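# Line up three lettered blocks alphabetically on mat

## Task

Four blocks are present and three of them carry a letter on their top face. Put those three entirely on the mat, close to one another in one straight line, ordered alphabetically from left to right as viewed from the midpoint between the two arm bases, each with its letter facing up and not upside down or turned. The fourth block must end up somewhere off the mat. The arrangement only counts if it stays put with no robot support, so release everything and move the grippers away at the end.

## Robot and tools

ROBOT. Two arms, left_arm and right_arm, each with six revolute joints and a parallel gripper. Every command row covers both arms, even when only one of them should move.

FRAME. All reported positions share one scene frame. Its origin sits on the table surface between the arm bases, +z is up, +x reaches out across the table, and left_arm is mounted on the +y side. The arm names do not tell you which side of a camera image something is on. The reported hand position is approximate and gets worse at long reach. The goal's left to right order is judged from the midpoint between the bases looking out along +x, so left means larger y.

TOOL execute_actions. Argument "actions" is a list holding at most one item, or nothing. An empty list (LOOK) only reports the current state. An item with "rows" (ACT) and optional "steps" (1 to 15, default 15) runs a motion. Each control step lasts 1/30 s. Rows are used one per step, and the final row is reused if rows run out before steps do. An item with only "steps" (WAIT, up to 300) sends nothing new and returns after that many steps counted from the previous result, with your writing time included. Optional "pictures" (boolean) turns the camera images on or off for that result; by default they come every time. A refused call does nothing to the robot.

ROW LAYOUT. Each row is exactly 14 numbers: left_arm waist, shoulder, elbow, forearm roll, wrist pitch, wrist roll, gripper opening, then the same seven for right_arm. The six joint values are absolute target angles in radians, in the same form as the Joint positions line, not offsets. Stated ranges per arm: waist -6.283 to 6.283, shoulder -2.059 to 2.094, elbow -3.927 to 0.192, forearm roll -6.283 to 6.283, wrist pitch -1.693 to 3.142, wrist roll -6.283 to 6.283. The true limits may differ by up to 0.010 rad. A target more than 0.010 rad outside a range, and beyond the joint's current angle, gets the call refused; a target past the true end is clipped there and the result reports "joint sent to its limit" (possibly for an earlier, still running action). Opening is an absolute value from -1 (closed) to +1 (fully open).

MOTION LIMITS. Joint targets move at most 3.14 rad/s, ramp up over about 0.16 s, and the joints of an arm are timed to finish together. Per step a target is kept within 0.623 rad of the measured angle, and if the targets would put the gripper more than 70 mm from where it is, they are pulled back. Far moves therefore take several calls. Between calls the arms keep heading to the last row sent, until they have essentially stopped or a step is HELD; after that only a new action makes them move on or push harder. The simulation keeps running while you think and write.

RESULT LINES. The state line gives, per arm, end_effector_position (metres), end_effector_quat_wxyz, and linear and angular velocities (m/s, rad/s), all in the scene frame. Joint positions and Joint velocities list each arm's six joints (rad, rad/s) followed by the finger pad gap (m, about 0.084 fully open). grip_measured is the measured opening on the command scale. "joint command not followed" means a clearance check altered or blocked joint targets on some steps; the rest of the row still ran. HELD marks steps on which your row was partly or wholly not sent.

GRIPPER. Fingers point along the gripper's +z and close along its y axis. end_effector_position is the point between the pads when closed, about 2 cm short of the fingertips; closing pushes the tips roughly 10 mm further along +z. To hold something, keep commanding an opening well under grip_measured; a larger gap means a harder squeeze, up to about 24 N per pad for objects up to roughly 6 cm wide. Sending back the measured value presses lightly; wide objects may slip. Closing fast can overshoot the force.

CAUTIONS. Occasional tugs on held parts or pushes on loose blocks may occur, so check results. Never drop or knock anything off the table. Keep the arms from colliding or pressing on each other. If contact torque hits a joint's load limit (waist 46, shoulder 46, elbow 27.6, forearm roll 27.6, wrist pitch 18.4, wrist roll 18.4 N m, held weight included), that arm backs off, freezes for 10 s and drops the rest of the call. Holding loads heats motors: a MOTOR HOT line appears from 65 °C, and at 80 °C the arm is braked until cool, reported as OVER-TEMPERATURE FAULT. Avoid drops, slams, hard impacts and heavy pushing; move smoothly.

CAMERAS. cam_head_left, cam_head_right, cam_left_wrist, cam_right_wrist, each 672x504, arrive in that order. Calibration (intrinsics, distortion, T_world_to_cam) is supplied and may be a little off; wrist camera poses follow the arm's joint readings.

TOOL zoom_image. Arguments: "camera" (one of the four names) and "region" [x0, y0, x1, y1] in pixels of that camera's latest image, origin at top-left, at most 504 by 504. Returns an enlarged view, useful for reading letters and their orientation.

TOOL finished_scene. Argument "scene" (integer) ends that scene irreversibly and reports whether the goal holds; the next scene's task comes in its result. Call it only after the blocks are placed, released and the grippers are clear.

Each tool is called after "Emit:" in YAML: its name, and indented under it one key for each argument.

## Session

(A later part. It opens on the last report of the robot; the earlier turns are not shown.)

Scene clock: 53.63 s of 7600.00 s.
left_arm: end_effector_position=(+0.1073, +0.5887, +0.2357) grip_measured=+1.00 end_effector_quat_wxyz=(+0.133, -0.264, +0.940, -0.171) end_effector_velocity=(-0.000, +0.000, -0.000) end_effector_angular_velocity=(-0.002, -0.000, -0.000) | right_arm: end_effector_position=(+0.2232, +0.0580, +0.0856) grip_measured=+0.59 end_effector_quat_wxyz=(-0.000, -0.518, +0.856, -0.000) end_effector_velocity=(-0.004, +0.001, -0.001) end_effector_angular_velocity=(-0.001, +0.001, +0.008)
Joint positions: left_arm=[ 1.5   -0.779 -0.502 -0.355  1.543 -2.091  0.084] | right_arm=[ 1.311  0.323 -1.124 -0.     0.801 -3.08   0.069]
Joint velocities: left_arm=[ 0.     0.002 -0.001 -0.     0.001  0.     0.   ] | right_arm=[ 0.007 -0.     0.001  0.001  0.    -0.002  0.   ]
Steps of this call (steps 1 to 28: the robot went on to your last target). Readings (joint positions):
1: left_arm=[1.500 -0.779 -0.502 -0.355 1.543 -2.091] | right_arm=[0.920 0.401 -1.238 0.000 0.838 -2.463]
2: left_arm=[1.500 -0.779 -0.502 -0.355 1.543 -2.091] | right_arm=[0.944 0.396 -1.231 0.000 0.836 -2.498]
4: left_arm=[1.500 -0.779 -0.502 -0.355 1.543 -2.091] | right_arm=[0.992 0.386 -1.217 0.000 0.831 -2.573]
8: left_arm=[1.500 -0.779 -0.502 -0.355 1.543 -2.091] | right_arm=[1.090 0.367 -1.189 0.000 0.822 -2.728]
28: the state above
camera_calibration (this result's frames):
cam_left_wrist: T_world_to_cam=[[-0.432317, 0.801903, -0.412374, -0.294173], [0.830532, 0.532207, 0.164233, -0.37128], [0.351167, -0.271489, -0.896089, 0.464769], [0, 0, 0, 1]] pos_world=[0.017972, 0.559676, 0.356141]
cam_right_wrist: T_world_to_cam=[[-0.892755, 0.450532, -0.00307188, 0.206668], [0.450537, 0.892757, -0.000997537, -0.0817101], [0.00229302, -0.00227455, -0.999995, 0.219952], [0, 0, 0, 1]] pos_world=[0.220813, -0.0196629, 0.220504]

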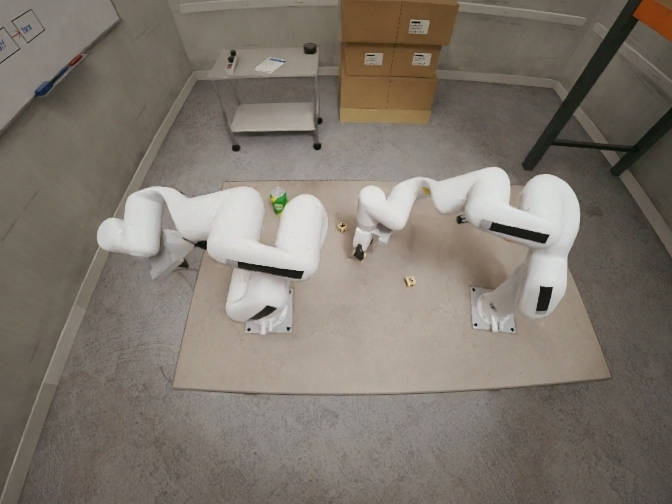

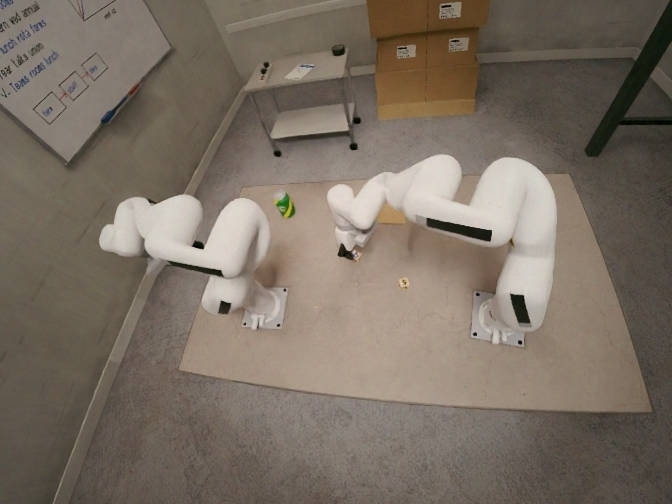

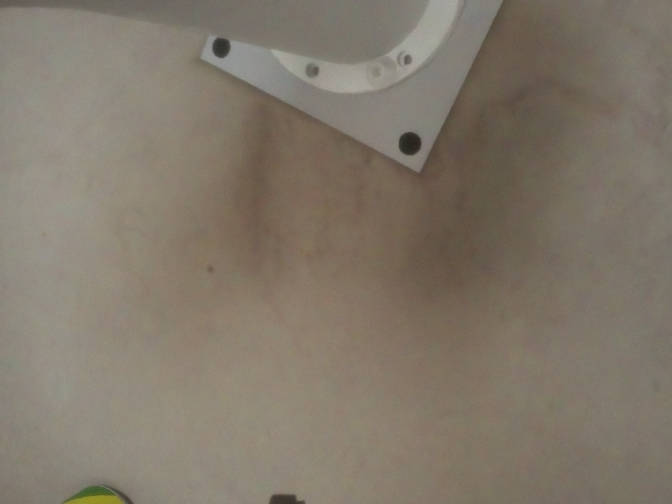

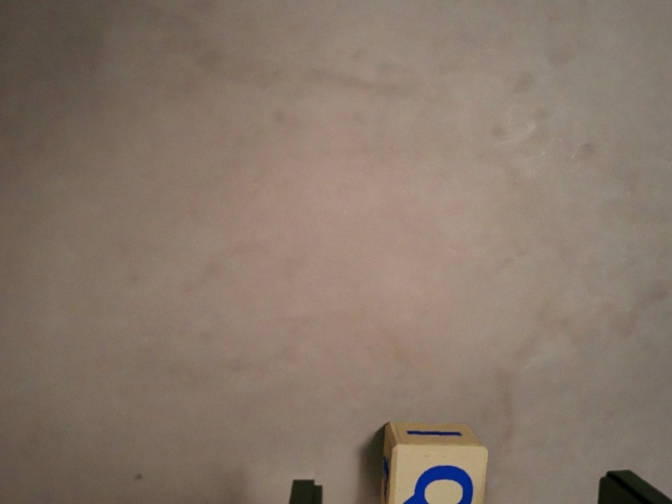

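Emit:
execute_actions:
  actions:
    - {"rows":[[1.5,-0.779,-0.502,-0.355,1.543,-2.091,1,1.302,0.46,-1.129,0,0.669,-3.09,0.6]]}
  pictures: false

Emit:
execute_actions:
  actions:
    - {"rows":[[1.5,-0.779,-0.502,-0.355,1.543,-2.091,1,1.302,0.46,-1.129,0,0.669,-3.09,-0.7]]}
  pictures: false

Emit:
execute_actions:
  actions:
    - {"rows":[[1.5,-0.779,-0.502,-0.355,1.543,-2.091,1,1.302,0.33,-1.15,0,0.82,-3.09,-0.7]],"steps":9}
  pictures: false

Emit:
execute_actions:
  actions:
    - {"rows":[[1.5,-0.779,-0.502,-0.355,1.543,-2.091,1,0.889,0.562,-1.493,0,0.931,-0.835,-0.7]]}
  pictures: false

Emit:
execute_actions:
  actions:
    - {"steps":25}
  pictures: false

Emit:
execute_actions:
  actions:
    - {"rows":[[1.5,-0.779,-0.502,-0.355,1.543,-2.091,1,0.889,0.662,-1.469,0,0.807,-0.835,-0.7]]}
  pictures: false

Emit:
execute_actions:
  actions:
    - {"rows":[[1.5,-0.779,-0.502,-0.355,1.543,-2.091,1,0.889,0.662,-1.469,0,0.807,-0.835,0.6]],"steps":10}
  pictures: false

Emit:
execute_actions:
  actions:
    - {"rows":[[1.5,-0.779,-0.502,-0.355,1.543,-2.091,1,0.889,0.53,-1.5,0,0.97,-0.835,0.6]],"steps":12}

Emit:
execute_actions:
  actions:
    - {"rows":[[1.5,-0.779,-0.502,-0.355,1.543,-2.091,1,1.154,0.747,-1.859,0,1.112,-3.106,0.6]]}
  pictures: false

Emit:
execute_actions:
  actions:
    - {"steps":25}

Scene clock: 69.03 s of 7600.00 s.
left_arm: end_effector_position=(+0.1073, +0.5887, +0.2357) grip_measured=+1.00 end_effector_quat_wxyz=(+0.133, -0.264, +0.940, -0.171) end_effector_velocity=(+0.000, -0.000, -0.000) end_effector_angular_velocity=(-0.001, -0.000, -0.001) | right_arm: end_effector_position=(+0.2305, +0.0634, +0.0279) grip_measured=+0.59 end_effector_quat_wxyz=(+0.002, -0.518, +0.855, +0.001) end_effector_velocity=(-0.003, -0.008, -0.010) end_effector_angular_velocity=(-0.020, +0.009, +0.001)
Joint positions: left_arm=[ 1.5   -0.779 -0.502 -0.355  1.543 -2.091  0.084] | right_arm=[ 1.302  0.458 -1.131 -0.     0.669 -3.09   0.069]
Joint velocities: left_arm=[-0.    -0.     0.    -0.     0.001  0.     0.   ] | right_arm=[-0.     0.01   0.015 -0.    -0.002 -0.001 -0.   ]
Steps of this call (steps 1 to 30: the robot went on to your last target; steps 31 to 100: nothing new was sent; then 11.57 s passed at rest; steps 101 to 115: all 15 steps of this action). Readings (joint positions):
101: left_arm=[1.500 -0.779 -0.502 -0.355 1.543 -2.091] | right_arm=[1.312 0.323 -1.124 -0.000 0.801 -3.080]
102: left_arm=[1.500 -0.779 -0.502 -0.355 1.543 -2.091] | right_arm=[1.312 0.327 -1.125 -0.000 0.795 -3.080]
104: left_arm=[1.500 -0.779 -0.502 -0.355 1.543 -2.091] | right_arm=[1.309 0.368 -1.132 -0.000 0.749 -3.084]
108: left_arm=[1.500 -0.779 -0.502 -0.355 1.543 -2.091] | right_arm=[1.302 0.457 -1.121 0.000 0.683 -3.089]
115: the state above

Scene clock: 69.53 s of 7600.00 s.
left_arm: end_effector_position=(+0.1073, +0.5887, +0.2357) grip_measured=+1.00 end_effector_quat_wxyz=(+0.133, -0.264, +0.940, -0.171) end_effector_velocity=(+0.000, -0.000, -0.000) end_effector_angular_velocity=(-0.001, +0.000, +0.000) | right_arm: end_effector_position=(+0.2300, +0.0623, +0.0263) grip_measured=-0.33 end_effector_quat_wxyz=(+0.000, -0.518, +0.855, +0.000) end_effector_velocity=(+0.000, +0.000, +0.000) end_effector_angular_velocity=(+0.001, -0.000, -0.000)
Joint positions: left_arm=[ 1.5   -0.779 -0.502 -0.355  1.543 -2.091  0.084] | right_arm=[ 1.302  0.46  -1.129  0.     0.669 -3.09   0.03 ]
Joint velocities: left_arm=[-0.     0.001 -0.     0.     0.    -0.    -0.   ] | right_arm=[-0.     0.    -0.001  0.    -0.    -0.     0.   ]
Steps of this call (steps 1 to 15: all 15 steps of this action). Readings (joint positions):
1: left_arm=[1.500 -0.779 -0.502 -0.355 1.543 -2.091] | right_arm=[1.302 0.458 -1.130 -0.000 0.669 -3.090]
2: left_arm=[1.500 -0.779 -0.502 -0.355 1.543 -2.091] | right_arm=[1.302 0.459 -1.130 -0.000 0.669 -3.090]
4: left_arm=[1.500 -0.779 -0.502 -0.355 1.543 -2.091] | right_arm=[1.302 0.459 -1.129 -0.000 0.669 -3.090]
8: left_arm=[1.500 -0.779 -0.502 -0.355 1.543 -2.091] | right_arm=[1.302 0.460 -1.129 0.000 0.669 -3.090]
15: the state above

Scene clock: 69.83 s of 7600.00 s.
left_arm: end_effector_position=(+0.1073, +0.5887, +0.2357) grip_measured=+1.00 end_effector_quat_wxyz=(+0.133, -0.264, +0.940, -0.171) end_effector_velocity=(-0.000, -0.000, -0.000) end_effector_angular_velocity=(-0.002, +0.000, -0.000) | right_arm: end_effector_position=(+0.2318, +0.0661, +0.0944) grip_measured=-0.33 end_effector_quat_wxyz=(+0.008, -0.518, +0.855, +0.005) end_effector_velocity=(-0.018, -0.039, +0.007) end_effector_angular_velocity=(-0.112, +0.052, -0.001)
Joint positions: left_arm=[ 1.5   -0.779 -0.502 -0.355  1.543 -2.091  0.084] | right_arm=[ 1.302  0.329 -1.157 -0.     0.809 -3.09   0.03 ]
Joint velocities: left_arm=[ 0.     0.002 -0.     0.     0.     0.     0.   ] | right_arm=[-0.    -0.065  0.04   0.     0.148 -0.    -0.   ]
Steps of this call (steps 1 to 9: all 9 steps of this action). Readings (joint positions):
1: left_arm=[1.500 -0.779 -0.502 -0.355 1.543 -2.091] | right_arm=[1.302 0.460 -1.129 0.000 0.669 -3.090]
2: left_arm=[1.500 -0.779 -0.502 -0.355 1.543 -2.091] | right_arm=[1.302 0.456 -1.129 0.000 0.676 -3.090]
4: left_arm=[1.500 -0.779 -0.502 -0.355 1.543 -2.091] | right_arm=[1.302 0.421 -1.130 0.000 0.726 -3.090]
8: left_arm=[1.500 -0.779 -0.502 -0.355 1.543 -2.091] | right_arm=[1.302 0.333 -1.156 -0.000 0.803 -3.090]
9: the state above

Scene clock: 70.33 s of 7600.00 s.
left_arm: end_effector_position=(+0.1073, +0.5887, +0.2357) grip_measured=+1.00 end_effector_quat_wxyz=(+0.133, -0.264, +0.940, -0.171) end_effector_velocity=(+0.000, +0.000, -0.000) end_effector_angular_velocity=(-0.001, +0.000, -0.000) | right_arm: end_effector_position=(+0.3841, +0.0203, +0.0870) grip_measured=-0.33 end_effector_quat_wxyz=(-0.000, -0.114, +0.994, -0.000) end_effector_velocity=(+0.310, -0.139, -0.006) end_effector_angular_velocity=(+0.001, -0.004, -2.532)
Joint positions: left_arm=[ 1.5   -0.779 -0.502 -0.355  1.543 -2.091  0.084] | right_arm=[ 1.023  0.488 -1.381 -0.     0.894 -2.507  0.03 ]
Joint velocities: left_arm=[-0.     0.001 -0.001 -0.     0.    -0.    -0.   ] | right_arm=[-0.57   0.314 -0.474 -0.     0.158  1.962 -0.   ]
Steps of this call (steps 1 to 15: all 15 steps of this action). Readings (joint positions):
1: left_arm=[1.500 -0.779 -0.502 -0.355 1.543 -2.091] | right_arm=[1.302 0.328 -1.154 -0.000 0.814 -3.090]
2: left_arm=[1.500 -0.779 -0.502 -0.355 1.543 -2.091] | right_arm=[1.300 0.332 -1.154 0.000 0.818 -3.083]
4: left_arm=[1.500 -0.779 -0.502 -0.355 1.543 -2.091] | right_arm=[1.270 0.354 -1.179 0.000 0.829 -3.031]
8: left_arm=[1.500 -0.779 -0.502 -0.355 1.543 -2.091] | right_arm=[1.167 0.408 -1.262 -0.000 0.854 -2.872]
15: the state above

Scene clock: 71.17 s of 7600.00 s.
left_arm: end_effector_position=(+0.1073, +0.5887, +0.2357) grip_measured=+1.00 end_effector_quat_wxyz=(+0.133, -0.264, +0.940, -0.171) end_effector_velocity=(-0.000, +0.000, -0.000) end_effector_angular_velocity=(-0.001, -0.000, +0.000) | right_arm: end_effector_position=(+0.4551, -0.0184, +0.0855) grip_measured=-0.33 end_effector_quat_wxyz=(+0.000, +0.708, +0.706, +0.000) end_effector_velocity=(+0.001, -0.001, -0.000) end_effector_angular_velocity=(+0.000, -0.000, -0.044)
Joint positions: left_arm=[ 1.5   -0.779 -0.502 -0.355  1.543 -2.091  0.084] | right_arm=[ 0.889  0.562 -1.493  0.     0.931 -0.838  0.03 ]
Joint velocities: left_arm=[ 0.     0.001  0.    -0.    -0.     0.    -0.   ] | right_arm=[-0.002  0.001 -0.001 -0.    -0.001  0.042  0.   ]
Steps of this call (steps 1 to 25: the robot went on to your last target). Readings (joint positions):
1: left_arm=[1.500 -0.779 -0.502 -0.355 1.543 -2.091] | right_arm=[1.004 0.499 -1.396 -0.000 0.899 -2.438]
2: left_arm=[1.500 -0.779 -0.502 -0.355 1.543 -2.091] | right_arm=[0.986 0.509 -1.412 -0.000 0.904 -2.364]
4: left_arm=[1.500 -0.779 -0.502 -0.355 1.543 -2.091] | right_arm=[0.952 0.527 -1.440 -0.000 0.913 -2.193]
8: left_arm=[1.500 -0.779 -0.502 -0.355 1.543 -2.091] | right_arm=[0.906 0.552 -1.477 -0.000 0.926 -1.816]
25: the state above

Scene clock: 71.67 s of 7600.00 s.
left_arm: end_effector_position=(+0.1073, +0.5887, +0.2357) grip_measured=+1.00 end_effector_quat_wxyz=(+0.133, -0.264, +0.940, -0.171) end_effector_velocity=(-0.000, -0.000, -0.000) end_effector_angular_velocity=(-0.000, -0.000, +0.000) | right_arm: end_effector_position=(+0.4553, -0.0184, +0.0264) grip_measured=-0.33 end_effector_quat_wxyz=(-0.000, +0.710, +0.704, +0.000) end_effector_velocity=(+0.001, +0.001, -0.000) end_effector_angular_velocity=(+0.004, -0.004, -0.000)
Joint positions: left_arm=[ 1.5   -0.779 -0.502 -0.355  1.543 -2.091  0.084] | right_arm=[ 0.889  0.661 -1.469  0.     0.808 -0.835  0.03 ]
Joint velocities: left_arm=[ 0.  0.  0. -0.  0.  0. -0.] | right_arm=[-0.     0.001 -0.     0.001 -0.006 -0.    -0.   ]
Steps of this call (steps 1 to 15: all 15 steps of this action). Readings (joint positions):
1: left_arm=[1.500 -0.779 -0.502 -0.355 1.543 -2.091] | right_arm=[0.889 0.562 -1.493 -0.000 0.931 -0.837]
2: left_arm=[1.500 -0.779 -0.502 -0.355 1.543 -2.091] | right_arm=[0.889 0.565 -1.492 -0.000 0.924 -0.837]
4: left_arm=[1.500 -0.779 -0.502 -0.355 1.543 -2.091] | right_arm=[0.889 0.594 -1.489 -0.000 0.879 -0.836]
8: left_arm=[1.500 -0.779 -0.502 -0.355 1.543 -2.091] | right_arm=[0.889 0.659 -1.467 -0.000 0.819 -0.835]
15: the state above

Scene clock: 72.00 s of 7600.00 s.
left_arm: end_effector_position=(+0.1073, +0.5887, +0.2357) grip_measured=+1.00 end_effector_quat_wxyz=(+0.133, -0.264, +0.940, -0.171) end_effector_velocity=(+0.000, -0.000, -0.000) end_effector_angular_velocity=(-0.001, -0.000, -0.000) | right_arm: end_effector_position=(+0.4553, -0.0185, +0.0260) grip_measured=+0.59 end_effector_quat_wxyz=(-0.000, +0.710, +0.704, -0.000) end_effector_velocity=(+0.001, +0.001, +0.003) end_effector_angular_velocity=(+0.004, -0.004, +0.000)
Joint positions: left_arm=[ 1.5   -0.779 -0.502 -0.355  1.543 -2.091  0.084] | right_arm=[ 0.889  0.662 -1.469  0.     0.807 -0.835  0.069]
Joint velocities: left_arm=[-0.    -0.     0.001  0.     0.001  0.    -0.   ] | right_arm=[ 0.    -0.003 -0.003  0.    -0.    -0.     0.003]
Steps of this call (steps 1 to 10: all 10 steps of this action). Readings (joint positions):
1: left_arm=[1.500 -0.779 -0.502 -0.355 1.543 -2.091] | right_arm=[0.889 0.661 -1.469 0.000 0.807 -0.835]
2: left_arm=[1.500 -0.779 -0.502 -0.355 1.543 -2.091] | right_arm=[0.889 0.662 -1.469 0.000 0.807 -0.835]
4: left_arm=[1.500 -0.779 -0.502 -0.355 1.543 -2.091] | right_arm=[0.889 0.662 -1.468 0.000 0.807 -0.835]
8: left_arm=[1.500 -0.779 -0.502 -0.355 1.543 -2.091] | right_arm=[0.889 0.662 -1.469 0.000 0.807 -0.835]
10: the state above

Scene clock: 72.40 s of 7600.00 s.
left_arm: end_effector_position=(+0.1073, +0.5887, +0.2357) grip_measured=+1.00 end_effector_quat_wxyz=(+0.133, -0.264, +0.940, -0.171) end_effector_velocity=(-0.000, -0.000, +0.000) end_effector_angular_velocity=(-0.001, -0.000, +0.001) | right_arm: end_effector_position=(+0.4547, -0.0190, +0.1047) grip_measured=+0.59 end_effector_quat_wxyz=(+0.000, +0.710, +0.704, +0.002) end_effector_velocity=(-0.047, -0.042, -0.087) end_effector_angular_velocity=(-0.152, +0.172, -0.000)
Joint positions: left_arm=[ 1.5   -0.779 -0.502 -0.355  1.543 -2.091  0.084] | right_arm=[ 0.889  0.53  -1.5   -0.     0.967 -0.835  0.069]
Joint velocities: left_arm=[ 0.001 -0.     0.    -0.     0.001 -0.    -0.   ] | right_arm=[-0.001  0.076  0.093  0.001  0.061 -0.001 -0.   ]
Steps of this call (steps 1 to 12: all 12 steps of this action). Readings (joint positions):
1: left_arm=[1.500 -0.779 -0.502 -0.355 1.543 -2.091] | right_arm=[0.889 0.662 -1.469 0.000 0.807 -0.835]
2: left_arm=[1.500 -0.779 -0.502 -0.355 1.543 -2.091] | right_arm=[0.889 0.660 -1.469 0.000 0.812 -0.835]
4: left_arm=[1.500 -0.779 -0.502 -0.355 1.543 -2.091] | right_arm=[0.889 0.630 -1.471 0.000 0.860 -0.835]
8: left_arm=[1.500 -0.779 -0.502 -0.355 1.543 -2.091] | right_arm=[0.889 0.537 -1.505 -0.000 0.948 -0.835]
12: the state above
camera_calibration (this result's frames):
cam_left_wrist: T_world_to_cam=[[-0.432317, 0.801903, -0.412374, -0.294173], [0.830532, 0.532207, 0.164233, -0.37128], [0.351167, -0.271489, -0.896089, 0.464769], [0, 0, 0, 1]] pos_world=[0.017972, 0.559676, 0.356141]
cam_right_wrist: T_world_to_cam=[[0.999969, 0.00788569, -0.000422798, -0.4212], [0.00788428, -0.999964, -0.00323506, 0.0483352], [-0.000448294, 0.00323163, -0.999995, 0.239733], [0, 0, 0, 1]] pos_world=[0.420913, 0.0508801, 0.23971]

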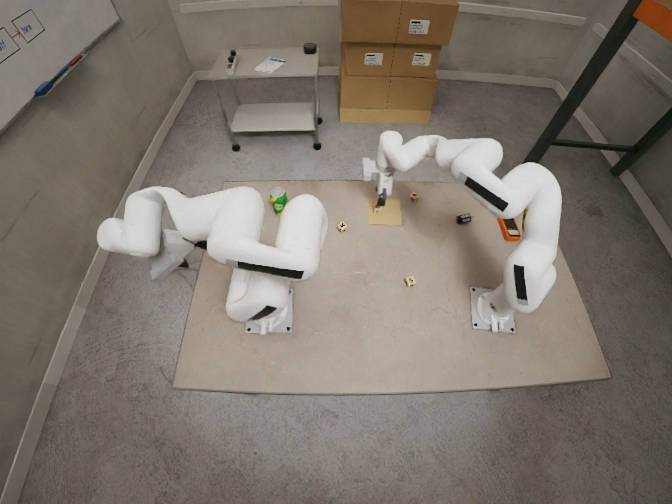

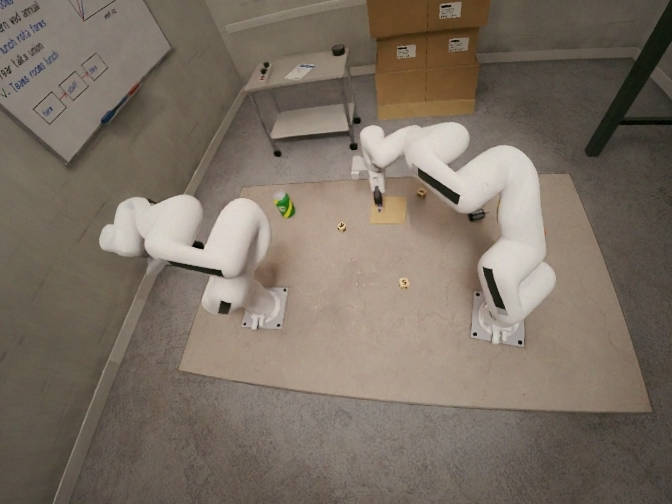

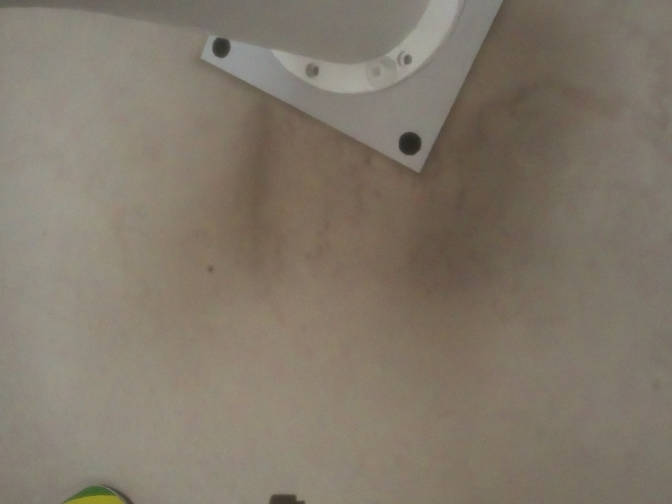

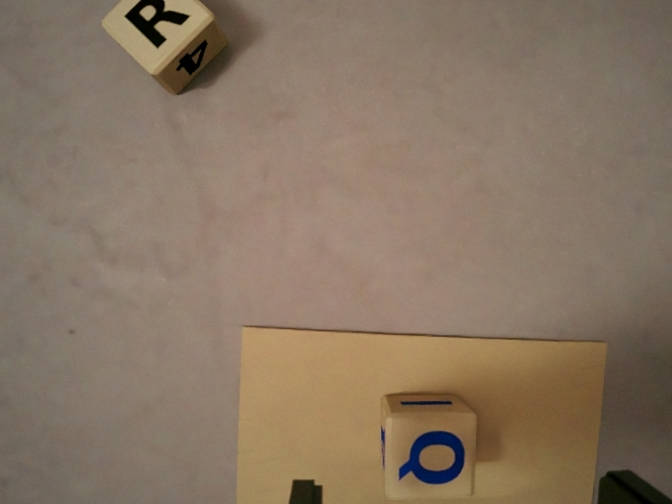

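Scene clock: 72.90 s of 7600.00 s.
left_arm: end_effector_position=(+0.1073, +0.5887, +0.2357) grip_measured=+1.00 end_effector_quat_wxyz=(+0.133, -0.264, +0.940, -0.171) end_effector_velocity=(+0.000, +0.000, +0.000) end_effector_angular_velocity=(+0.001, +0.000, +0.000) | right_arm: end_effector_position=(+0.3859, +0.1065, +0.1049) grip_measured=+0.59 end_effector_quat_wxyz=(-0.000, +0.283, +0.959, -0.001) end_effector_velocity=(-0.161, +0.212, +0.006) end_effector_angular_velocity=(+0.014, -0.004, +3.174)
Joint positions: left_arm=[ 1.5   -0.779 -0.502 -0.355  1.543 -2.091  0.084] | right_arm=[ 1.108  0.71  -1.795  0.     1.087 -1.621  0.069]
Joint velocities: left_arm=[-0.    -0.001  0.    -0.    -0.    -0.    -0.   ] | right_arm=[ 0.397  0.303 -0.521  0.001  0.203 -2.778  0.   ]
Steps of this call (steps 1 to 15: all 15 steps of this action). Readings (joint positions):
1: left_arm=[1.500 -0.779 -0.502 -0.355 1.543 -2.091] | right_arm=[0.889 0.532 -1.498 0.000 0.969 -0.835]
2: left_arm=[1.500 -0.779 -0.502 -0.355 1.543 -2.091] | right_arm=[0.890 0.536 -1.500 -0.000 0.971 -0.841]
4: left_arm=[1.500 -0.779 -0.502 -0.355 1.543 -2.091] | right_arm=[0.909 0.555 -1.531 -0.000 0.984 -0.896]
8: left_arm=[1.500 -0.779 -0.502 -0.355 1.543 -2.091] | right_arm=[0.995 0.620 -1.641 0.000 1.026 -1.102]
15: the state above

Scene clock: 73.73 s of 7600.00 s.
left_arm: end_effector_position=(+0.1073, +0.5887, +0.2357) grip_measured=+1.00 end_effector_quat_wxyz=(+0.133, -0.264, +0.940, -0.171) end_effector_velocity=(+0.000, +0.000, +0.000) end_effector_angular_velocity=(+0.000, +0.000, -0.000) | right_arm: end_effector_position=(+0.3669, +0.1307, +0.1057) grip_measured=+0.59 end_effector_quat_wxyz=(+0.000, -0.460, +0.888, +0.000) end_effector_velocity=(-0.000, -0.000, -0.001) end_effector_angular_velocity=(-0.001, +0.001, +0.014)
Joint positions: left_arm=[ 1.5   -0.779 -0.502 -0.355  1.543 -2.091  0.084] | right_arm=[ 1.154  0.747 -1.859  0.     1.112 -3.105  0.069]
Joint velocities: left_arm=[-0.001  0.001 -0.    -0.    -0.001 -0.     0.   ] | right_arm=[ 0.    -0.     0.002  0.     0.    -0.014 -0.   ]
Steps of this call (steps 1 to 25: the robot went on to your last target). Readings (joint positions):
1: left_arm=[1.500 -0.779 -0.502 -0.355 1.543 -2.091] | right_arm=[1.121 0.719 -1.811 0.000 1.093 -1.715]
2: left_arm=[1.500 -0.779 -0.502 -0.355 1.543 -2.091] | right_arm=[1.131 0.727 -1.824 0.000 1.098 -1.810]
4: left_arm=[1.500 -0.779 -0.502 -0.355 1.543 -2.091] | right_arm=[1.143 0.737 -1.842 0.000 1.105 -2.000]
8: left_arm=[1.500 -0.779 -0.502 -0.355 1.543 -2.091] | right_arm=[1.151 0.745 -1.855 -0.000 1.111 -2.378]
25: the state above
camera_calibration (this result's frames):
cam_left_wrist: T_world_to_cam=[[-0.432317, 0.801903, -0.412374, -0.294173], [0.830532, 0.532207, 0.164233, -0.37128], [0.351167, -0.271489, -0.896089, 0.464769], [0, 0, 0, 1]] pos_world=[0.017972, 0.559676, 0.356141]
cam_right_wrist: T_world_to_cam=[[-0.825814, 0.563934, -0.00305646, 0.262936], [0.563938, 0.825816, -0.000922203, -0.244186], [0.00200401, -0.00248522, -0.999995, 0.2401], [0, 0, 0, 1]] pos_world=[0.354361, 0.0539712, 0.240677]

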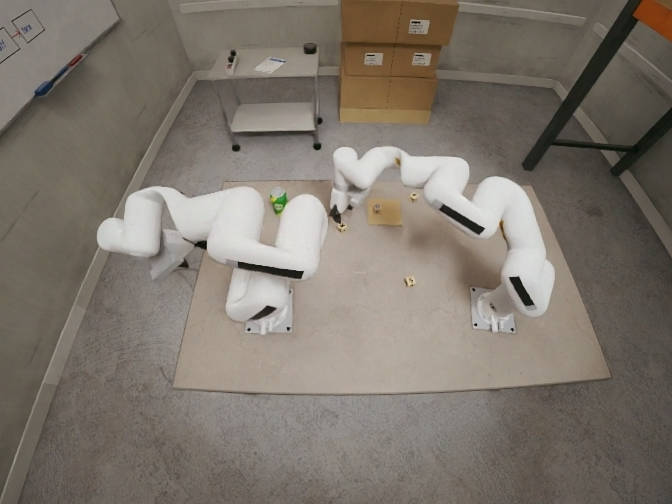

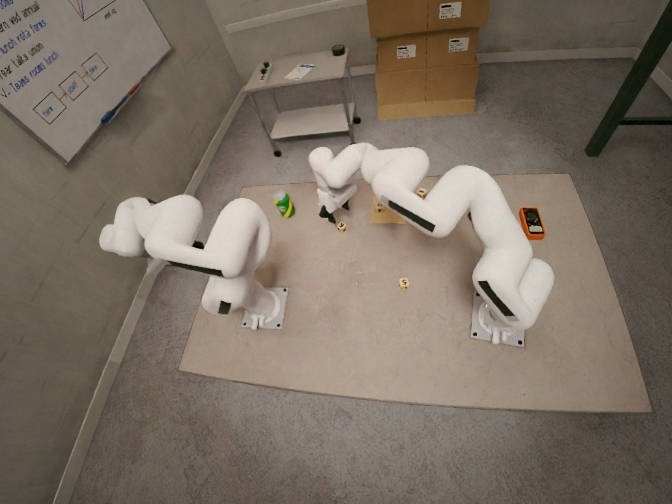

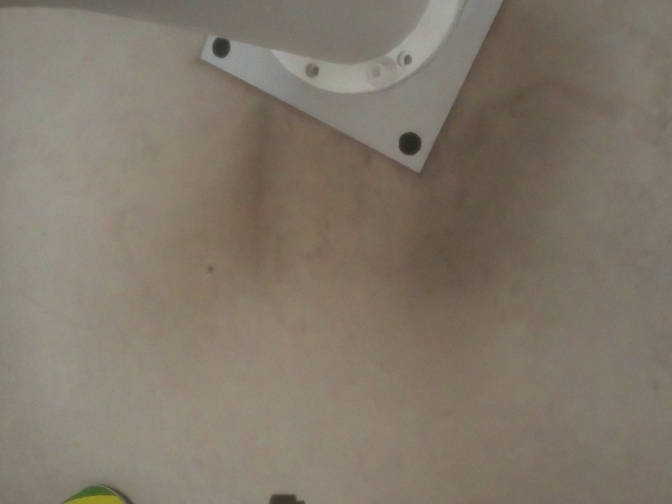

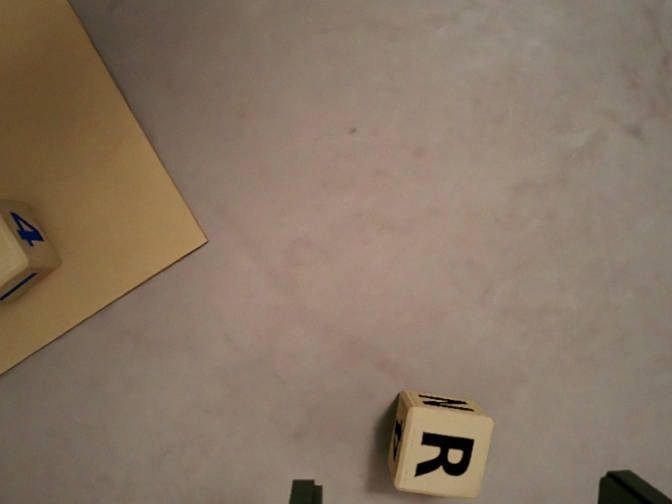

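Emit:
execute_actions:
  actions:
    - {"rows":[[1.5,-0.779,-0.502,-0.355,1.543,-2.091,1,1.161,0.77,-1.84,0,1.07,-2.95,0.6],[1.5,-0.779,-0.502,-0.355,1.543,-2.091,1,1.161,0.77,-1.84,0,1.07,-2.95,0.6],[1.5,-0.779,-0.502,-0.355,1.543,-2.091,1,1.161,0.77,-1.84,0,1.07,-2.95,0.6],[1.5,-0.779,-0.502,-0.355,1.543,-2.091,1,1.161,0.849,-1.795,0,0.946,-2.95,0.6]]}
  pictures: false

Emit:
execute_actions:
  actions:
    - {"steps":6}
  pictures: false

Emit:
execute_actions:
  actions:
    - {"rows":[[1.5,-0.779,-0.502,-0.355,1.543,-2.091,1,1.161,0.849,-1.795,0,0.946,-2.95,-0.7]]}
  pictures: false

Emit:
execute_actions:
  actions:
    - {"rows":[[1.5,-0.779,-0.502,-0.355,1.543,-2.091,1,1.161,0.747,-1.859,0,1.112,-2.95,-0.7]],"steps":10}
  pictures: false

Emit:
execute_actions:
  actions:
    - {"rows":[[1.5,-0.779,-0.502,-0.355,1.543,-2.091,1,0.843,0.48,-1.377,0,0.897,-0.881,-0.7]]}
  pictures: false

Emit:
execute_actions:
  actions:
    - {"steps":24}
  pictures: false

Emit:
execute_actions:
  actions:
    - {"rows":[[1.5,-0.779,-0.502,-0.355,1.543,-2.091,1,0.843,0.593,-1.352,0,0.759,-0.881,-0.7]]}
  pictures: false

Emit:
execute_actions:
  actions:
    - {"rows":[[1.5,-0.779,-0.502,-0.355,1.543,-2.091,1,0.843,0.593,-1.352,0,0.759,-0.881,0.6]],"steps":10}
  pictures: false

Emit:
execute_actions:
  actions:
    - {"rows":[[1.5,-0.779,-0.502,-0.355,1.543,-2.091,1,0.843,0.455,-1.385,0,0.93,-0.881,0.6]],"steps":13}

Emit:
execute_actions:
  actions:
    - {"rows":[[1.5,-0.779,-0.502,-0.355,1.543,-2.091,1,1.375,-0.371,-0.39,0,0.761,2.555,0.6]]}
  pictures: false

Emit:
execute_actions:
  actions:
    - {"steps":40}

Scene clock: 104.90 s of 7600.00 s.
left_arm: end_effector_position=(+0.1073, +0.5887, +0.2357) grip_measured=+1.00 end_effector_quat_wxyz=(+0.133, -0.264, +0.940, -0.171) end_effector_velocity=(-0.000, -0.000, -0.001) end_effector_angular_velocity=(-0.002, -0.000, -0.000) | right_arm: end_effector_position=(+0.3623, +0.1318, +0.0269) grip_measured=+0.59 end_effector_quat_wxyz=(+0.000, -0.394, +0.919, +0.000) end_effector_velocity=(+0.029, +0.046, +0.077) end_effector_angular_velocity=(+0.153, -0.100, -0.007)
Joint positions: left_arm=[ 1.5   -0.779 -0.502 -0.355  1.543 -2.091  0.084] | right_arm=[ 1.161  0.848 -1.796 -0.     0.948 -2.951  0.069]
Joint velocities: left_arm=[0.    0.001 0.001 0.    0.    0.    0.   ] | right_arm=[ 0.001 -0.073 -0.066 -0.002 -0.044  0.008  0.   ]
Steps of this call (steps 1 to 30: the robot went on to your last target; steps 31 to 100: nothing new was sent; then 27.33 s passed at rest; steps 101 to 115: all 15 steps of this action). Readings (joint positions):
101: left_arm=[1.500 -0.779 -0.502 -0.355 1.543 -2.091] | right_arm=[1.154 0.747 -1.859 -0.000 1.112 -3.106]
102: left_arm=[1.500 -0.779 -0.502 -0.355 1.543 -2.091] | right_arm=[1.154 0.747 -1.859 -0.000 1.110 -3.100]
104: left_arm=[1.500 -0.779 -0.502 -0.355 1.543 -2.091] | right_arm=[1.156 0.753 -1.854 -0.000 1.096 -3.050]
108: left_arm=[1.500 -0.779 -0.502 -0.355 1.543 -2.091] | right_arm=[1.161 0.810 -1.819 0.000 1.002 -2.971]
115: the state above

Scene clock: 105.10 s of 7600.00 s.
left_arm: end_effector_position=(+0.1073, +0.5887, +0.2357) grip_measured=+1.00 end_effector_quat_wxyz=(+0.133, -0.264, +0.940, -0.171) end_effector_velocity=(-0.000, +0.000, +0.000) end_effector_angular_velocity=(+0.000, -0.000, +0.000) | right_arm: end_effector_position=(+0.3623, +0.1320, +0.0269) grip_measured=+0.59 end_effector_quat_wxyz=(+0.001, -0.393, +0.919, +0.000) end_effector_velocity=(-0.008, -0.012, -0.023) end_effector_angular_velocity=(-0.039, +0.025, -0.001)
Joint positions: left_arm=[ 1.5   -0.779 -0.502 -0.355  1.543 -2.091  0.084] | right_arm=[ 1.161  0.848 -1.796 -0.     0.946 -2.95   0.069]
Joint velocities: left_arm=[ 0. -0. -0.  0.  0.  0.  0.] | right_arm=[-0.     0.022  0.023  0.     0.002  0.001 -0.   ]
Steps of this call (steps 1 to 6: the robot went on to your last target). Readings (joint positions):
1: left_arm=[1.500 -0.779 -0.502 -0.355 1.543 -2.091] | right_arm=[1.161 0.846 -1.798 -0.000 0.947 -2.951]
2: left_arm=[1.500 -0.779 -0.502 -0.355 1.543 -2.091] | right_arm=[1.161 0.845 -1.799 -0.000 0.946 -2.950]
4: left_arm=[1.500 -0.779 -0.502 -0.355 1.543 -2.091] | right_arm=[1.161 0.846 -1.798 -0.000 0.946 -2.950]
6: the state above

Scene clock: 105.60 s of 7600.00 s.
left_arm: end_effector_position=(+0.1073, +0.5887, +0.2357) grip_measured=+1.00 end_effector_quat_wxyz=(+0.133, -0.264, +0.940, -0.171) end_effector_velocity=(-0.000, -0.000, +0.000) end_effector_angular_velocity=(+0.000, -0.000, -0.000) | right_arm: end_effector_position=(+0.3621, +0.1317, +0.0261) grip_measured=-0.33 end_effector_quat_wxyz=(+0.000, -0.393, +0.919, +0.000) end_effector_velocity=(+0.001, -0.000, +0.000) end_effector_angular_velocity=(+0.001, -0.002, +0.001)
Joint positions: left_arm=[ 1.5   -0.779 -0.502 -0.355  1.543 -2.091  0.084] | right_arm=[ 1.161  0.849 -1.795 -0.     0.946 -2.95   0.03 ]
Joint velocities: left_arm=[ 0.    -0.001  0.    -0.     0.001  0.     0.   ] | right_arm=[-0.001 -0.     0.    -0.001 -0.001 -0.     0.   ]
Steps of this call (steps 1 to 15: all 15 steps of this action). Readings (joint positions):
1: left_arm=[1.500 -0.779 -0.502 -0.355 1.543 -2.091] | right_arm=[1.161 0.848 -1.795 -0.000 0.946 -2.950]
2: left_arm=[1.500 -0.779 -0.502 -0.355 1.543 -2.091] | right_arm=[1.161 0.849 -1.795 -0.000 0.946 -2.950]
4: left_arm=[1.500 -0.779 -0.502 -0.355 1.543 -2.091] | right_arm=[1.161 0.849 -1.795 -0.000 0.946 -2.950]
8: left_arm=[1.500 -0.779 -0.502 -0.355 1.543 -2.091] | right_arm=[1.161 0.849 -1.795 0.000 0.946 -2.950]
15: the state above

Scene clock: 105.93 s of 7600.00 s.
left_arm: end_effector_position=(+0.1073, +0.5887, +0.2357) grip_measured=+1.00 end_effector_quat_wxyz=(+0.133, -0.264, +0.940, -0.171) end_effector_velocity=(-0.000, -0.000, -0.000) end_effector_angular_velocity=(-0.001, +0.000, -0.000) | right_arm: end_effector_position=(+0.3658, +0.1376, +0.1125) grip_measured=-0.33 end_effector_quat_wxyz=(+0.009, -0.393, +0.919, +0.006) end_effector_velocity=(-0.025, -0.039, -0.028) end_effector_angular_velocity=(-0.145, +0.095, -0.000)
Joint positions: left_arm=[ 1.5   -0.779 -0.502 -0.355  1.543 -2.091  0.084] | right_arm=[ 1.161  0.741 -1.865 -0.     1.102 -2.95   0.03 ]
Joint velocities: left_arm=[ 0.     0.001  0.     0.    -0.     0.    -0.   ] | right_arm=[-0.     0.001  0.039  0.002  0.134 -0.001 -0.   ]
Steps of this call (steps 1 to 10: all 10 steps of this action). Readings (joint positions):
1: left_arm=[1.500 -0.779 -0.502 -0.355 1.543 -2.091] | right_arm=[1.161 0.849 -1.795 -0.000 0.946 -2.950]
2: left_arm=[1.500 -0.779 -0.502 -0.355 1.543 -2.091] | right_arm=[1.161 0.847 -1.796 0.000 0.953 -2.950]
4: left_arm=[1.500 -0.779 -0.502 -0.355 1.543 -2.091] | right_arm=[1.161 0.825 -1.808 0.000 1.002 -2.950]
8: left_arm=[1.500 -0.779 -0.502 -0.355 1.543 -2.091] | right_arm=[1.161 0.751 -1.860 -0.000 1.089 -2.950]
10: the state above

Scene clock: 106.43 s of 7600.00 s.
left_arm: end_effector_position=(+0.1073, +0.5887, +0.2357) grip_measured=+1.00 end_effector_quat_wxyz=(+0.133, -0.264, +0.940, -0.171) end_effector_velocity=(-0.000, -0.000, -0.000) end_effector_angular_velocity=(+0.001, +0.000, +0.000) | right_arm: end_effector_position=(+0.4407, -0.0020, +0.0942) grip_measured=-0.33 end_effector_quat_wxyz=(-0.000, +0.043, +0.999, -0.000) end_effector_velocity=(+0.107, -0.299, -0.020) end_effector_angular_velocity=(+0.004, -0.008, -2.904)
Joint positions: left_arm=[ 1.5   -0.779 -0.502 -0.355  1.543 -2.091  0.084] | right_arm=[ 0.926  0.552 -1.504 -0.     0.953 -2.29   0.03 ]
Joint velocities: left_arm=[ 0.    -0.001  0.001  0.    -0.001 -0.     0.   ] | right_arm=[-0.487 -0.418  0.733 -0.    -0.323  2.418  0.   ]
Steps of this call (steps 1 to 15: all 15 steps of this action). Readings (joint positions):
1: left_arm=[1.500 -0.779 -0.502 -0.355 1.543 -2.091] | right_arm=[1.161 0.743 -1.862 -0.000 1.106 -2.950]
2: left_arm=[1.500 -0.779 -0.502 -0.355 1.543 -2.091] | right_arm=[1.159 0.743 -1.855 0.000 1.105 -2.944]
4: left_arm=[1.500 -0.779 -0.502 -0.355 1.543 -2.091] | right_arm=[1.137 0.726 -1.810 0.000 1.087 -2.890]
8: left_arm=[1.500 -0.779 -0.502 -0.355 1.543 -2.091] | right_arm=[1.048 0.656 -1.691 -0.000 1.035 -2.718]
15: the state above

Scene clock: 107.23 s of 7600.00 s.
left_arm: end_effector_position=(+0.1073, +0.5887, +0.2357) grip_measured=+1.00 end_effector_quat_wxyz=(+0.133, -0.264, +0.940, -0.171) end_effector_velocity=(-0.000, +0.000, +0.000) end_effector_angular_velocity=(+0.002, -0.000, +0.001) | right_arm: end_effector_position=(+0.4550, -0.0538, +0.0900) grip_measured=-0.33 end_effector_quat_wxyz=(+0.000, +0.709, +0.705, -0.000) end_effector_velocity=(+0.000, -0.001, -0.001) end_effector_angular_velocity=(-0.001, +0.002, -0.017)
Joint positions: left_arm=[ 1.5   -0.779 -0.502 -0.355  1.543 -2.091  0.084] | right_arm=[ 0.843  0.48  -1.377 -0.     0.897 -0.882  0.03 ]
Joint velocities: left_arm=[ 0.001 -0.001 -0.    -0.    -0.001  0.     0.   ] | right_arm=[-0.002  0.     0.001  0.     0.     0.015 -0.   ]
Steps of this call (steps 1 to 24: the robot went on to your last target). Readings (joint positions):
1: left_arm=[1.500 -0.779 -0.502 -0.355 1.543 -2.091] | right_arm=[0.910 0.538 -1.480 -0.000 0.943 -2.206]
2: left_arm=[1.500 -0.779 -0.502 -0.355 1.543 -2.091] | right_arm=[0.895 0.526 -1.458 -0.000 0.933 -2.116]
4: left_arm=[1.500 -0.779 -0.502 -0.355 1.543 -2.091] | right_arm=[0.871 0.505 -1.422 -0.000 0.917 -1.928]
8: left_arm=[1.500 -0.779 -0.502 -0.355 1.543 -2.091] | right_arm=[0.850 0.486 -1.388 0.000 0.902 -1.549]
24: the state above

Scene clock: 107.73 s of 7600.00 s.
left_arm: end_effector_position=(+0.1073, +0.5887, +0.2357) grip_measured=+1.00 end_effector_quat_wxyz=(+0.133, -0.264, +0.940, -0.171) end_effector_velocity=(-0.000, -0.000, -0.000) end_effector_angular_velocity=(-0.002, +0.000, +0.000) | right_arm: end_effector_position=(+0.4552, -0.0537, +0.0264) grip_measured=-0.33 end_effector_quat_wxyz=(-0.000, +0.710, +0.704, -0.000) end_effector_velocity=(+0.000, +0.001, -0.001) end_effector_angular_velocity=(+0.002, -0.002, +0.001)
Joint positions: left_arm=[ 1.5   -0.779 -0.502 -0.355  1.543 -2.091  0.084] | right_arm=[ 0.843  0.593 -1.352  0.     0.76  -0.881  0.03 ]
Joint velocities: left_arm=[ 0.     0.001  0.     0.     0.    -0.    -0.   ] | right_arm=[ 0.001  0.001  0.001 -0.    -0.005 -0.001  0.   ]
Steps of this call (steps 1 to 15: all 15 steps of this action). Readings (joint positions):
1: left_arm=[1.500 -0.779 -0.502 -0.355 1.543 -2.091] | right_arm=[0.843 0.480 -1.377 -0.000 0.897 -0.882]
2: left_arm=[1.500 -0.779 -0.502 -0.355 1.543 -2.091] | right_arm=[0.843 0.483 -1.377 -0.000 0.890 -0.882]
4: left_arm=[1.500 -0.779 -0.502 -0.355 1.543 -2.091] | right_arm=[0.843 0.515 -1.375 -0.000 0.842 -0.881]
8: left_arm=[1.500 -0.779 -0.502 -0.355 1.543 -2.091] | right_arm=[0.843 0.590 -1.349 -0.000 0.773 -0.881]
15: the state above

Scene clock: 108.07 s of 7600.00 s.
left_arm: end_effector_position=(+0.1073, +0.5887, +0.2357) grip_measured=+1.00 end_effector_quat_wxyz=(+0.133, -0.264, +0.940, -0.171) end_effector_velocity=(-0.000, +0.000, +0.000) end_effector_angular_velocity=(+0.000, +0.000, +0.001) | right_arm: end_effector_position=(+0.4554, -0.0536, +0.0264) grip_measured=+0.59 end_effector_quat_wxyz=(+0.000, +0.710, +0.704, -0.000) end_effector_velocity=(-0.001, -0.000, -0.000) end_effector_angular_velocity=(-0.001, +0.002, -0.000)
Joint positions: left_arm=[ 1.5   -0.779 -0.502 -0.355  1.543 -2.091  0.084] | right_arm=[ 0.843  0.593 -1.352  0.     0.759 -0.881  0.069]
Joint velocities: left_arm=[ 0.     0.    -0.001  0.    -0.    -0.001  0.   ] | right_arm=[ 0.     0.     0.    -0.     0.002  0.     0.003]
Steps of this call (steps 1 to 10: all 10 steps of this action). Readings (joint positions):
1: left_arm=[1.500 -0.779 -0.502 -0.355 1.543 -2.091] | right_arm=[0.843 0.593 -1.352 0.000 0.759 -0.881]
2: left_arm=[1.500 -0.779 -0.502 -0.355 1.543 -2.091] | right_arm=[0.843 0.593 -1.352 0.000 0.759 -0.881]
4: left_arm=[1.500 -0.779 -0.502 -0.355 1.543 -2.091] | right_arm=[0.843 0.593 -1.352 0.000 0.759 -0.881]
8: left_arm=[1.500 -0.779 -0.502 -0.355 1.543 -2.091] | right_arm=[0.843 0.593 -1.352 0.000 0.759 -0.881]
10: the state above

Scene clock: 108.50 s of 7600.00 s.
left_arm: end_effector_position=(+0.1073, +0.5887, +0.2357) grip_measured=+1.00 end_effector_quat_wxyz=(+0.133, -0.264, +0.940, -0.171) end_effector_velocity=(+0.000, +0.000, +0.000) end_effector_angular_velocity=(+0.001, -0.000, -0.000) | right_arm: end_effector_position=(+0.4537, -0.0549, +0.1030) grip_measured=+0.59 end_effector_quat_wxyz=(-0.000, +0.710, +0.704, -0.001) end_effector_velocity=(-0.030, -0.024, -0.051) end_effector_angular_velocity=(-0.087, +0.108, -0.002)
Joint positions: left_arm=[ 1.5   -0.779 -0.502 -0.355  1.543 -2.091  0.084] | right_arm=[ 0.843  0.457 -1.383  0.     0.928 -0.881  0.069]
Joint velocities: left_arm=[-0.    -0.001 -0.    -0.     0.    -0.    -0.   ] | right_arm=[-0.     0.048  0.053  0.     0.037  0.001 -0.   ]
Steps of this call (steps 1 to 13: all 13 steps of this action). Readings (joint positions):
1: left_arm=[1.500 -0.779 -0.502 -0.355 1.543 -2.091] | right_arm=[0.843 0.593 -1.352 0.000 0.759 -0.881]
2: left_arm=[1.500 -0.779 -0.502 -0.355 1.543 -2.091] | right_arm=[0.843 0.591 -1.352 0.000 0.764 -0.881]
4: left_arm=[1.500 -0.779 -0.502 -0.355 1.543 -2.091] | right_arm=[0.843 0.561 -1.355 0.000 0.812 -0.881]
8: left_arm=[1.500 -0.779 -0.502 -0.355 1.543 -2.091] | right_arm=[0.843 0.464 -1.389 -0.000 0.906 -0.881]
13: the state above
camera_calibration (this result's frames):
cam_left_wrist: T_world_to_cam=[[-0.432318, 0.801903, -0.412374, -0.294173], [0.830532, 0.532207, 0.164233, -0.37128], [0.351167, -0.271489, -0.896089, 0.464769], [0, 0, 0, 1]] pos_world=[0.017972, 0.559676, 0.356141]
cam_right_wrist: T_world_to_cam=[[0.999956, 0.0078428, -0.00510824, -0.419463], [0.00784648, -0.999969, 0.00070102, 0.0120043], [-0.00510258, -0.000741071, -0.999987, 0.240077], [0, 0, 0, 1]] pos_world=[0.420575, 0.0154716, 0.237923]

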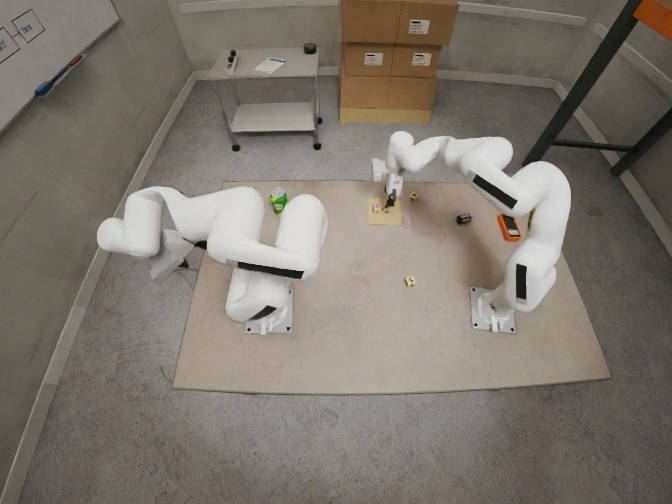

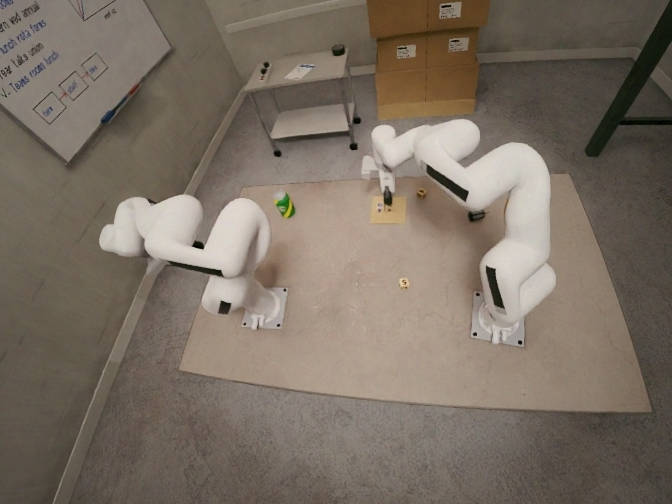

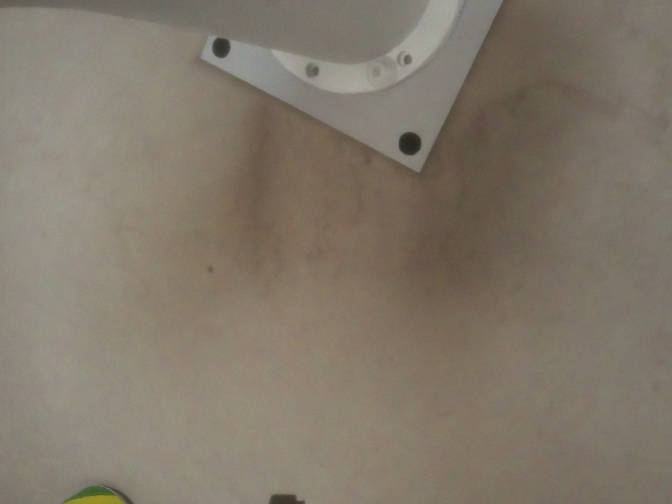

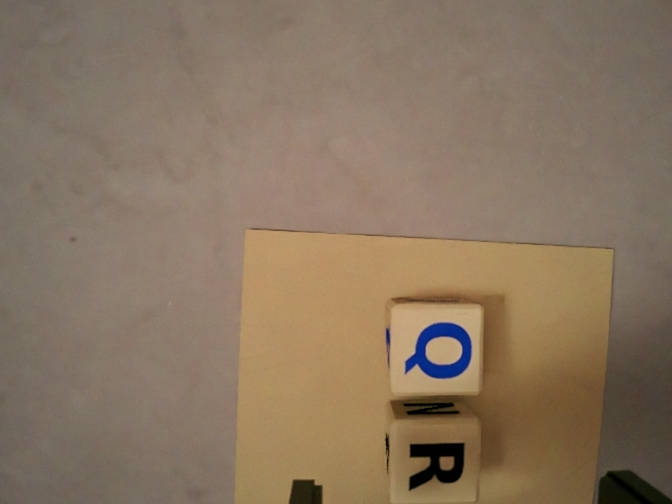

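Scene clock: 109.00 s of 7600.00 s.
left_arm: end_effector_position=(+0.1073, +0.5887, +0.2357) grip_measured=+1.00 end_effector_quat_wxyz=(+0.133, -0.264, +0.940, -0.171) end_effector_velocity=(-0.000, -0.000, -0.000) end_effector_angular_velocity=(-0.001, +0.000, -0.000) | right_arm: end_effector_position=(+0.2927, -0.0175, +0.1542) grip_measured=+0.59 end_effector_quat_wxyz=(-0.008, +0.753, +0.657, +0.035) end_effector_velocity=(-0.385, -0.086, +0.008) end_effector_angular_velocity=(+0.035, +0.075, -0.576)
Joint positions: left_arm=[ 1.5   -0.779 -0.502 -0.355  1.543 -2.091  0.084] | right_arm=[ 1.115  0.069 -0.984  0.     0.843 -0.481  0.069]
Joint velocities: left_arm=[ 0.    -0.     0.001  0.     0.     0.     0.   ] | right_arm=[ 0.545 -0.934  1.119  0.001 -0.17   1.124 -0.   ]
Steps of this call (steps 1 to 15: all 15 steps of this action). Readings (joint positions):
1: left_arm=[1.500 -0.779 -0.502 -0.355 1.543 -2.091] | right_arm=[0.843 0.458 -1.381 0.000 0.929 -0.881]
2: left_arm=[1.500 -0.779 -0.502 -0.355 1.543 -2.091] | right_arm=[0.846 0.454 -1.376 -0.000 0.927 -0.875]
4: left_arm=[1.500 -0.779 -0.502 -0.355 1.543 -2.091] | right_arm=[0.880 0.412 -1.330 -0.000 0.915 -0.829]
8: left_arm=[1.500 -0.779 -0.502 -0.355 1.543 -2.091] | right_arm=[0.976 0.295 -1.218 0.000 0.886 -0.716]
15: the state above

Scene clock: 110.33 s of 7600.00 s.
left_arm: end_effector_position=(+0.1073, +0.5887, +0.2357) grip_measured=+1.00 end_effector_quat_wxyz=(+0.133, -0.264, +0.940, -0.171) end_effector_velocity=(+0.000, -0.000, -0.000) end_effector_angular_velocity=(-0.002, +0.000, -0.000) | right_arm: end_effector_position=(+0.1219, -0.1185, +0.1055) grip_measured=+0.59 end_effector_quat_wxyz=(+0.000, +0.792, -0.611, +0.000) end_effector_velocity=(+0.000, +0.001, +0.001) end_effector_angular_velocity=(+0.002, -0.001, -0.412)
Joint positions: left_arm=[ 1.5   -0.779 -0.502 -0.355  1.543 -2.091  0.084] | right_arm=[ 1.375 -0.371 -0.39   0.     0.761  2.529  0.069]
Joint velocities: left_arm=[-0.    -0.     0.001 -0.     0.001 -0.     0.   ] | right_arm=[ 0.    -0.    -0.003 -0.001  0.     0.413  0.   ]
Steps of this call (steps 1 to 40: the robot went on to your last target). Readings (joint positions):
1: left_arm=[1.500 -0.779 -0.502 -0.355 1.543 -2.091] | right_arm=[1.133 0.039 -0.946 0.000 0.837 -0.443]
2: left_arm=[1.500 -0.779 -0.502 -0.355 1.543 -2.091] | right_arm=[1.150 0.011 -0.908 0.000 0.832 -0.404]
4: left_arm=[1.500 -0.779 -0.502 -0.355 1.543 -2.091] | right_arm=[1.182 -0.043 -0.832 0.000 0.822 -0.321]
8: left_arm=[1.500 -0.779 -0.502 -0.355 1.543 -2.091] | right_arm=[1.244 -0.148 -0.690 0.000 0.803 -0.122]
40: the state above
camera_calibration (this result's frames):
cam_left_wrist: T_world_to_cam=[[-0.432317, 0.801903, -0.412374, -0.294173], [0.830532, 0.532207, 0.164233, -0.37128], [0.351167, -0.271489, -0.896089, 0.464769], [0, 0, 0, 1]] pos_world=[0.017972, 0.559676, 0.356141]
cam_right_wrist: T_world_to_cam=[[-0.963304, -0.268395, -0.00304278, 0.119281], [-0.268394, 0.963309, -0.000957012, 0.217582], [0.00318799, -0.000105231, -0.999995, 0.239856], [0, 0, 0, 1]] pos_world=[0.172537, -0.177559, 0.240426]

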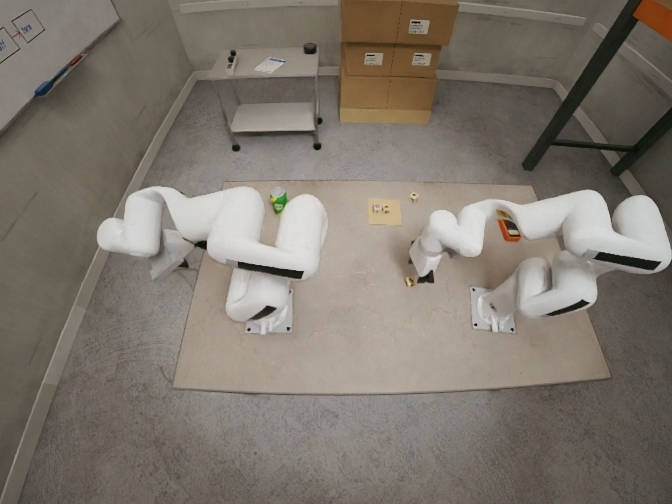

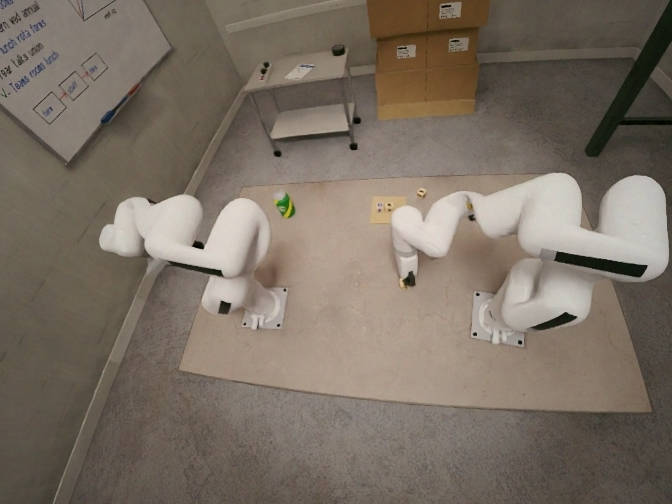

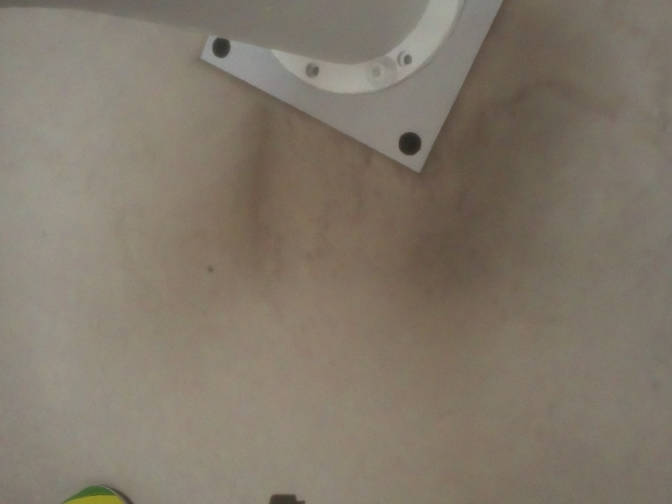

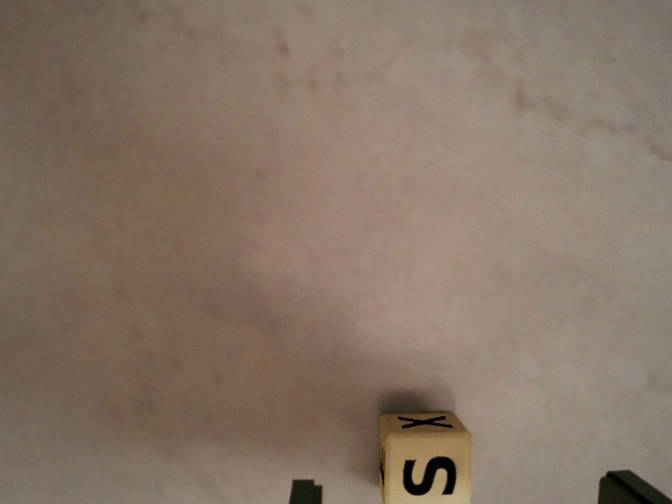

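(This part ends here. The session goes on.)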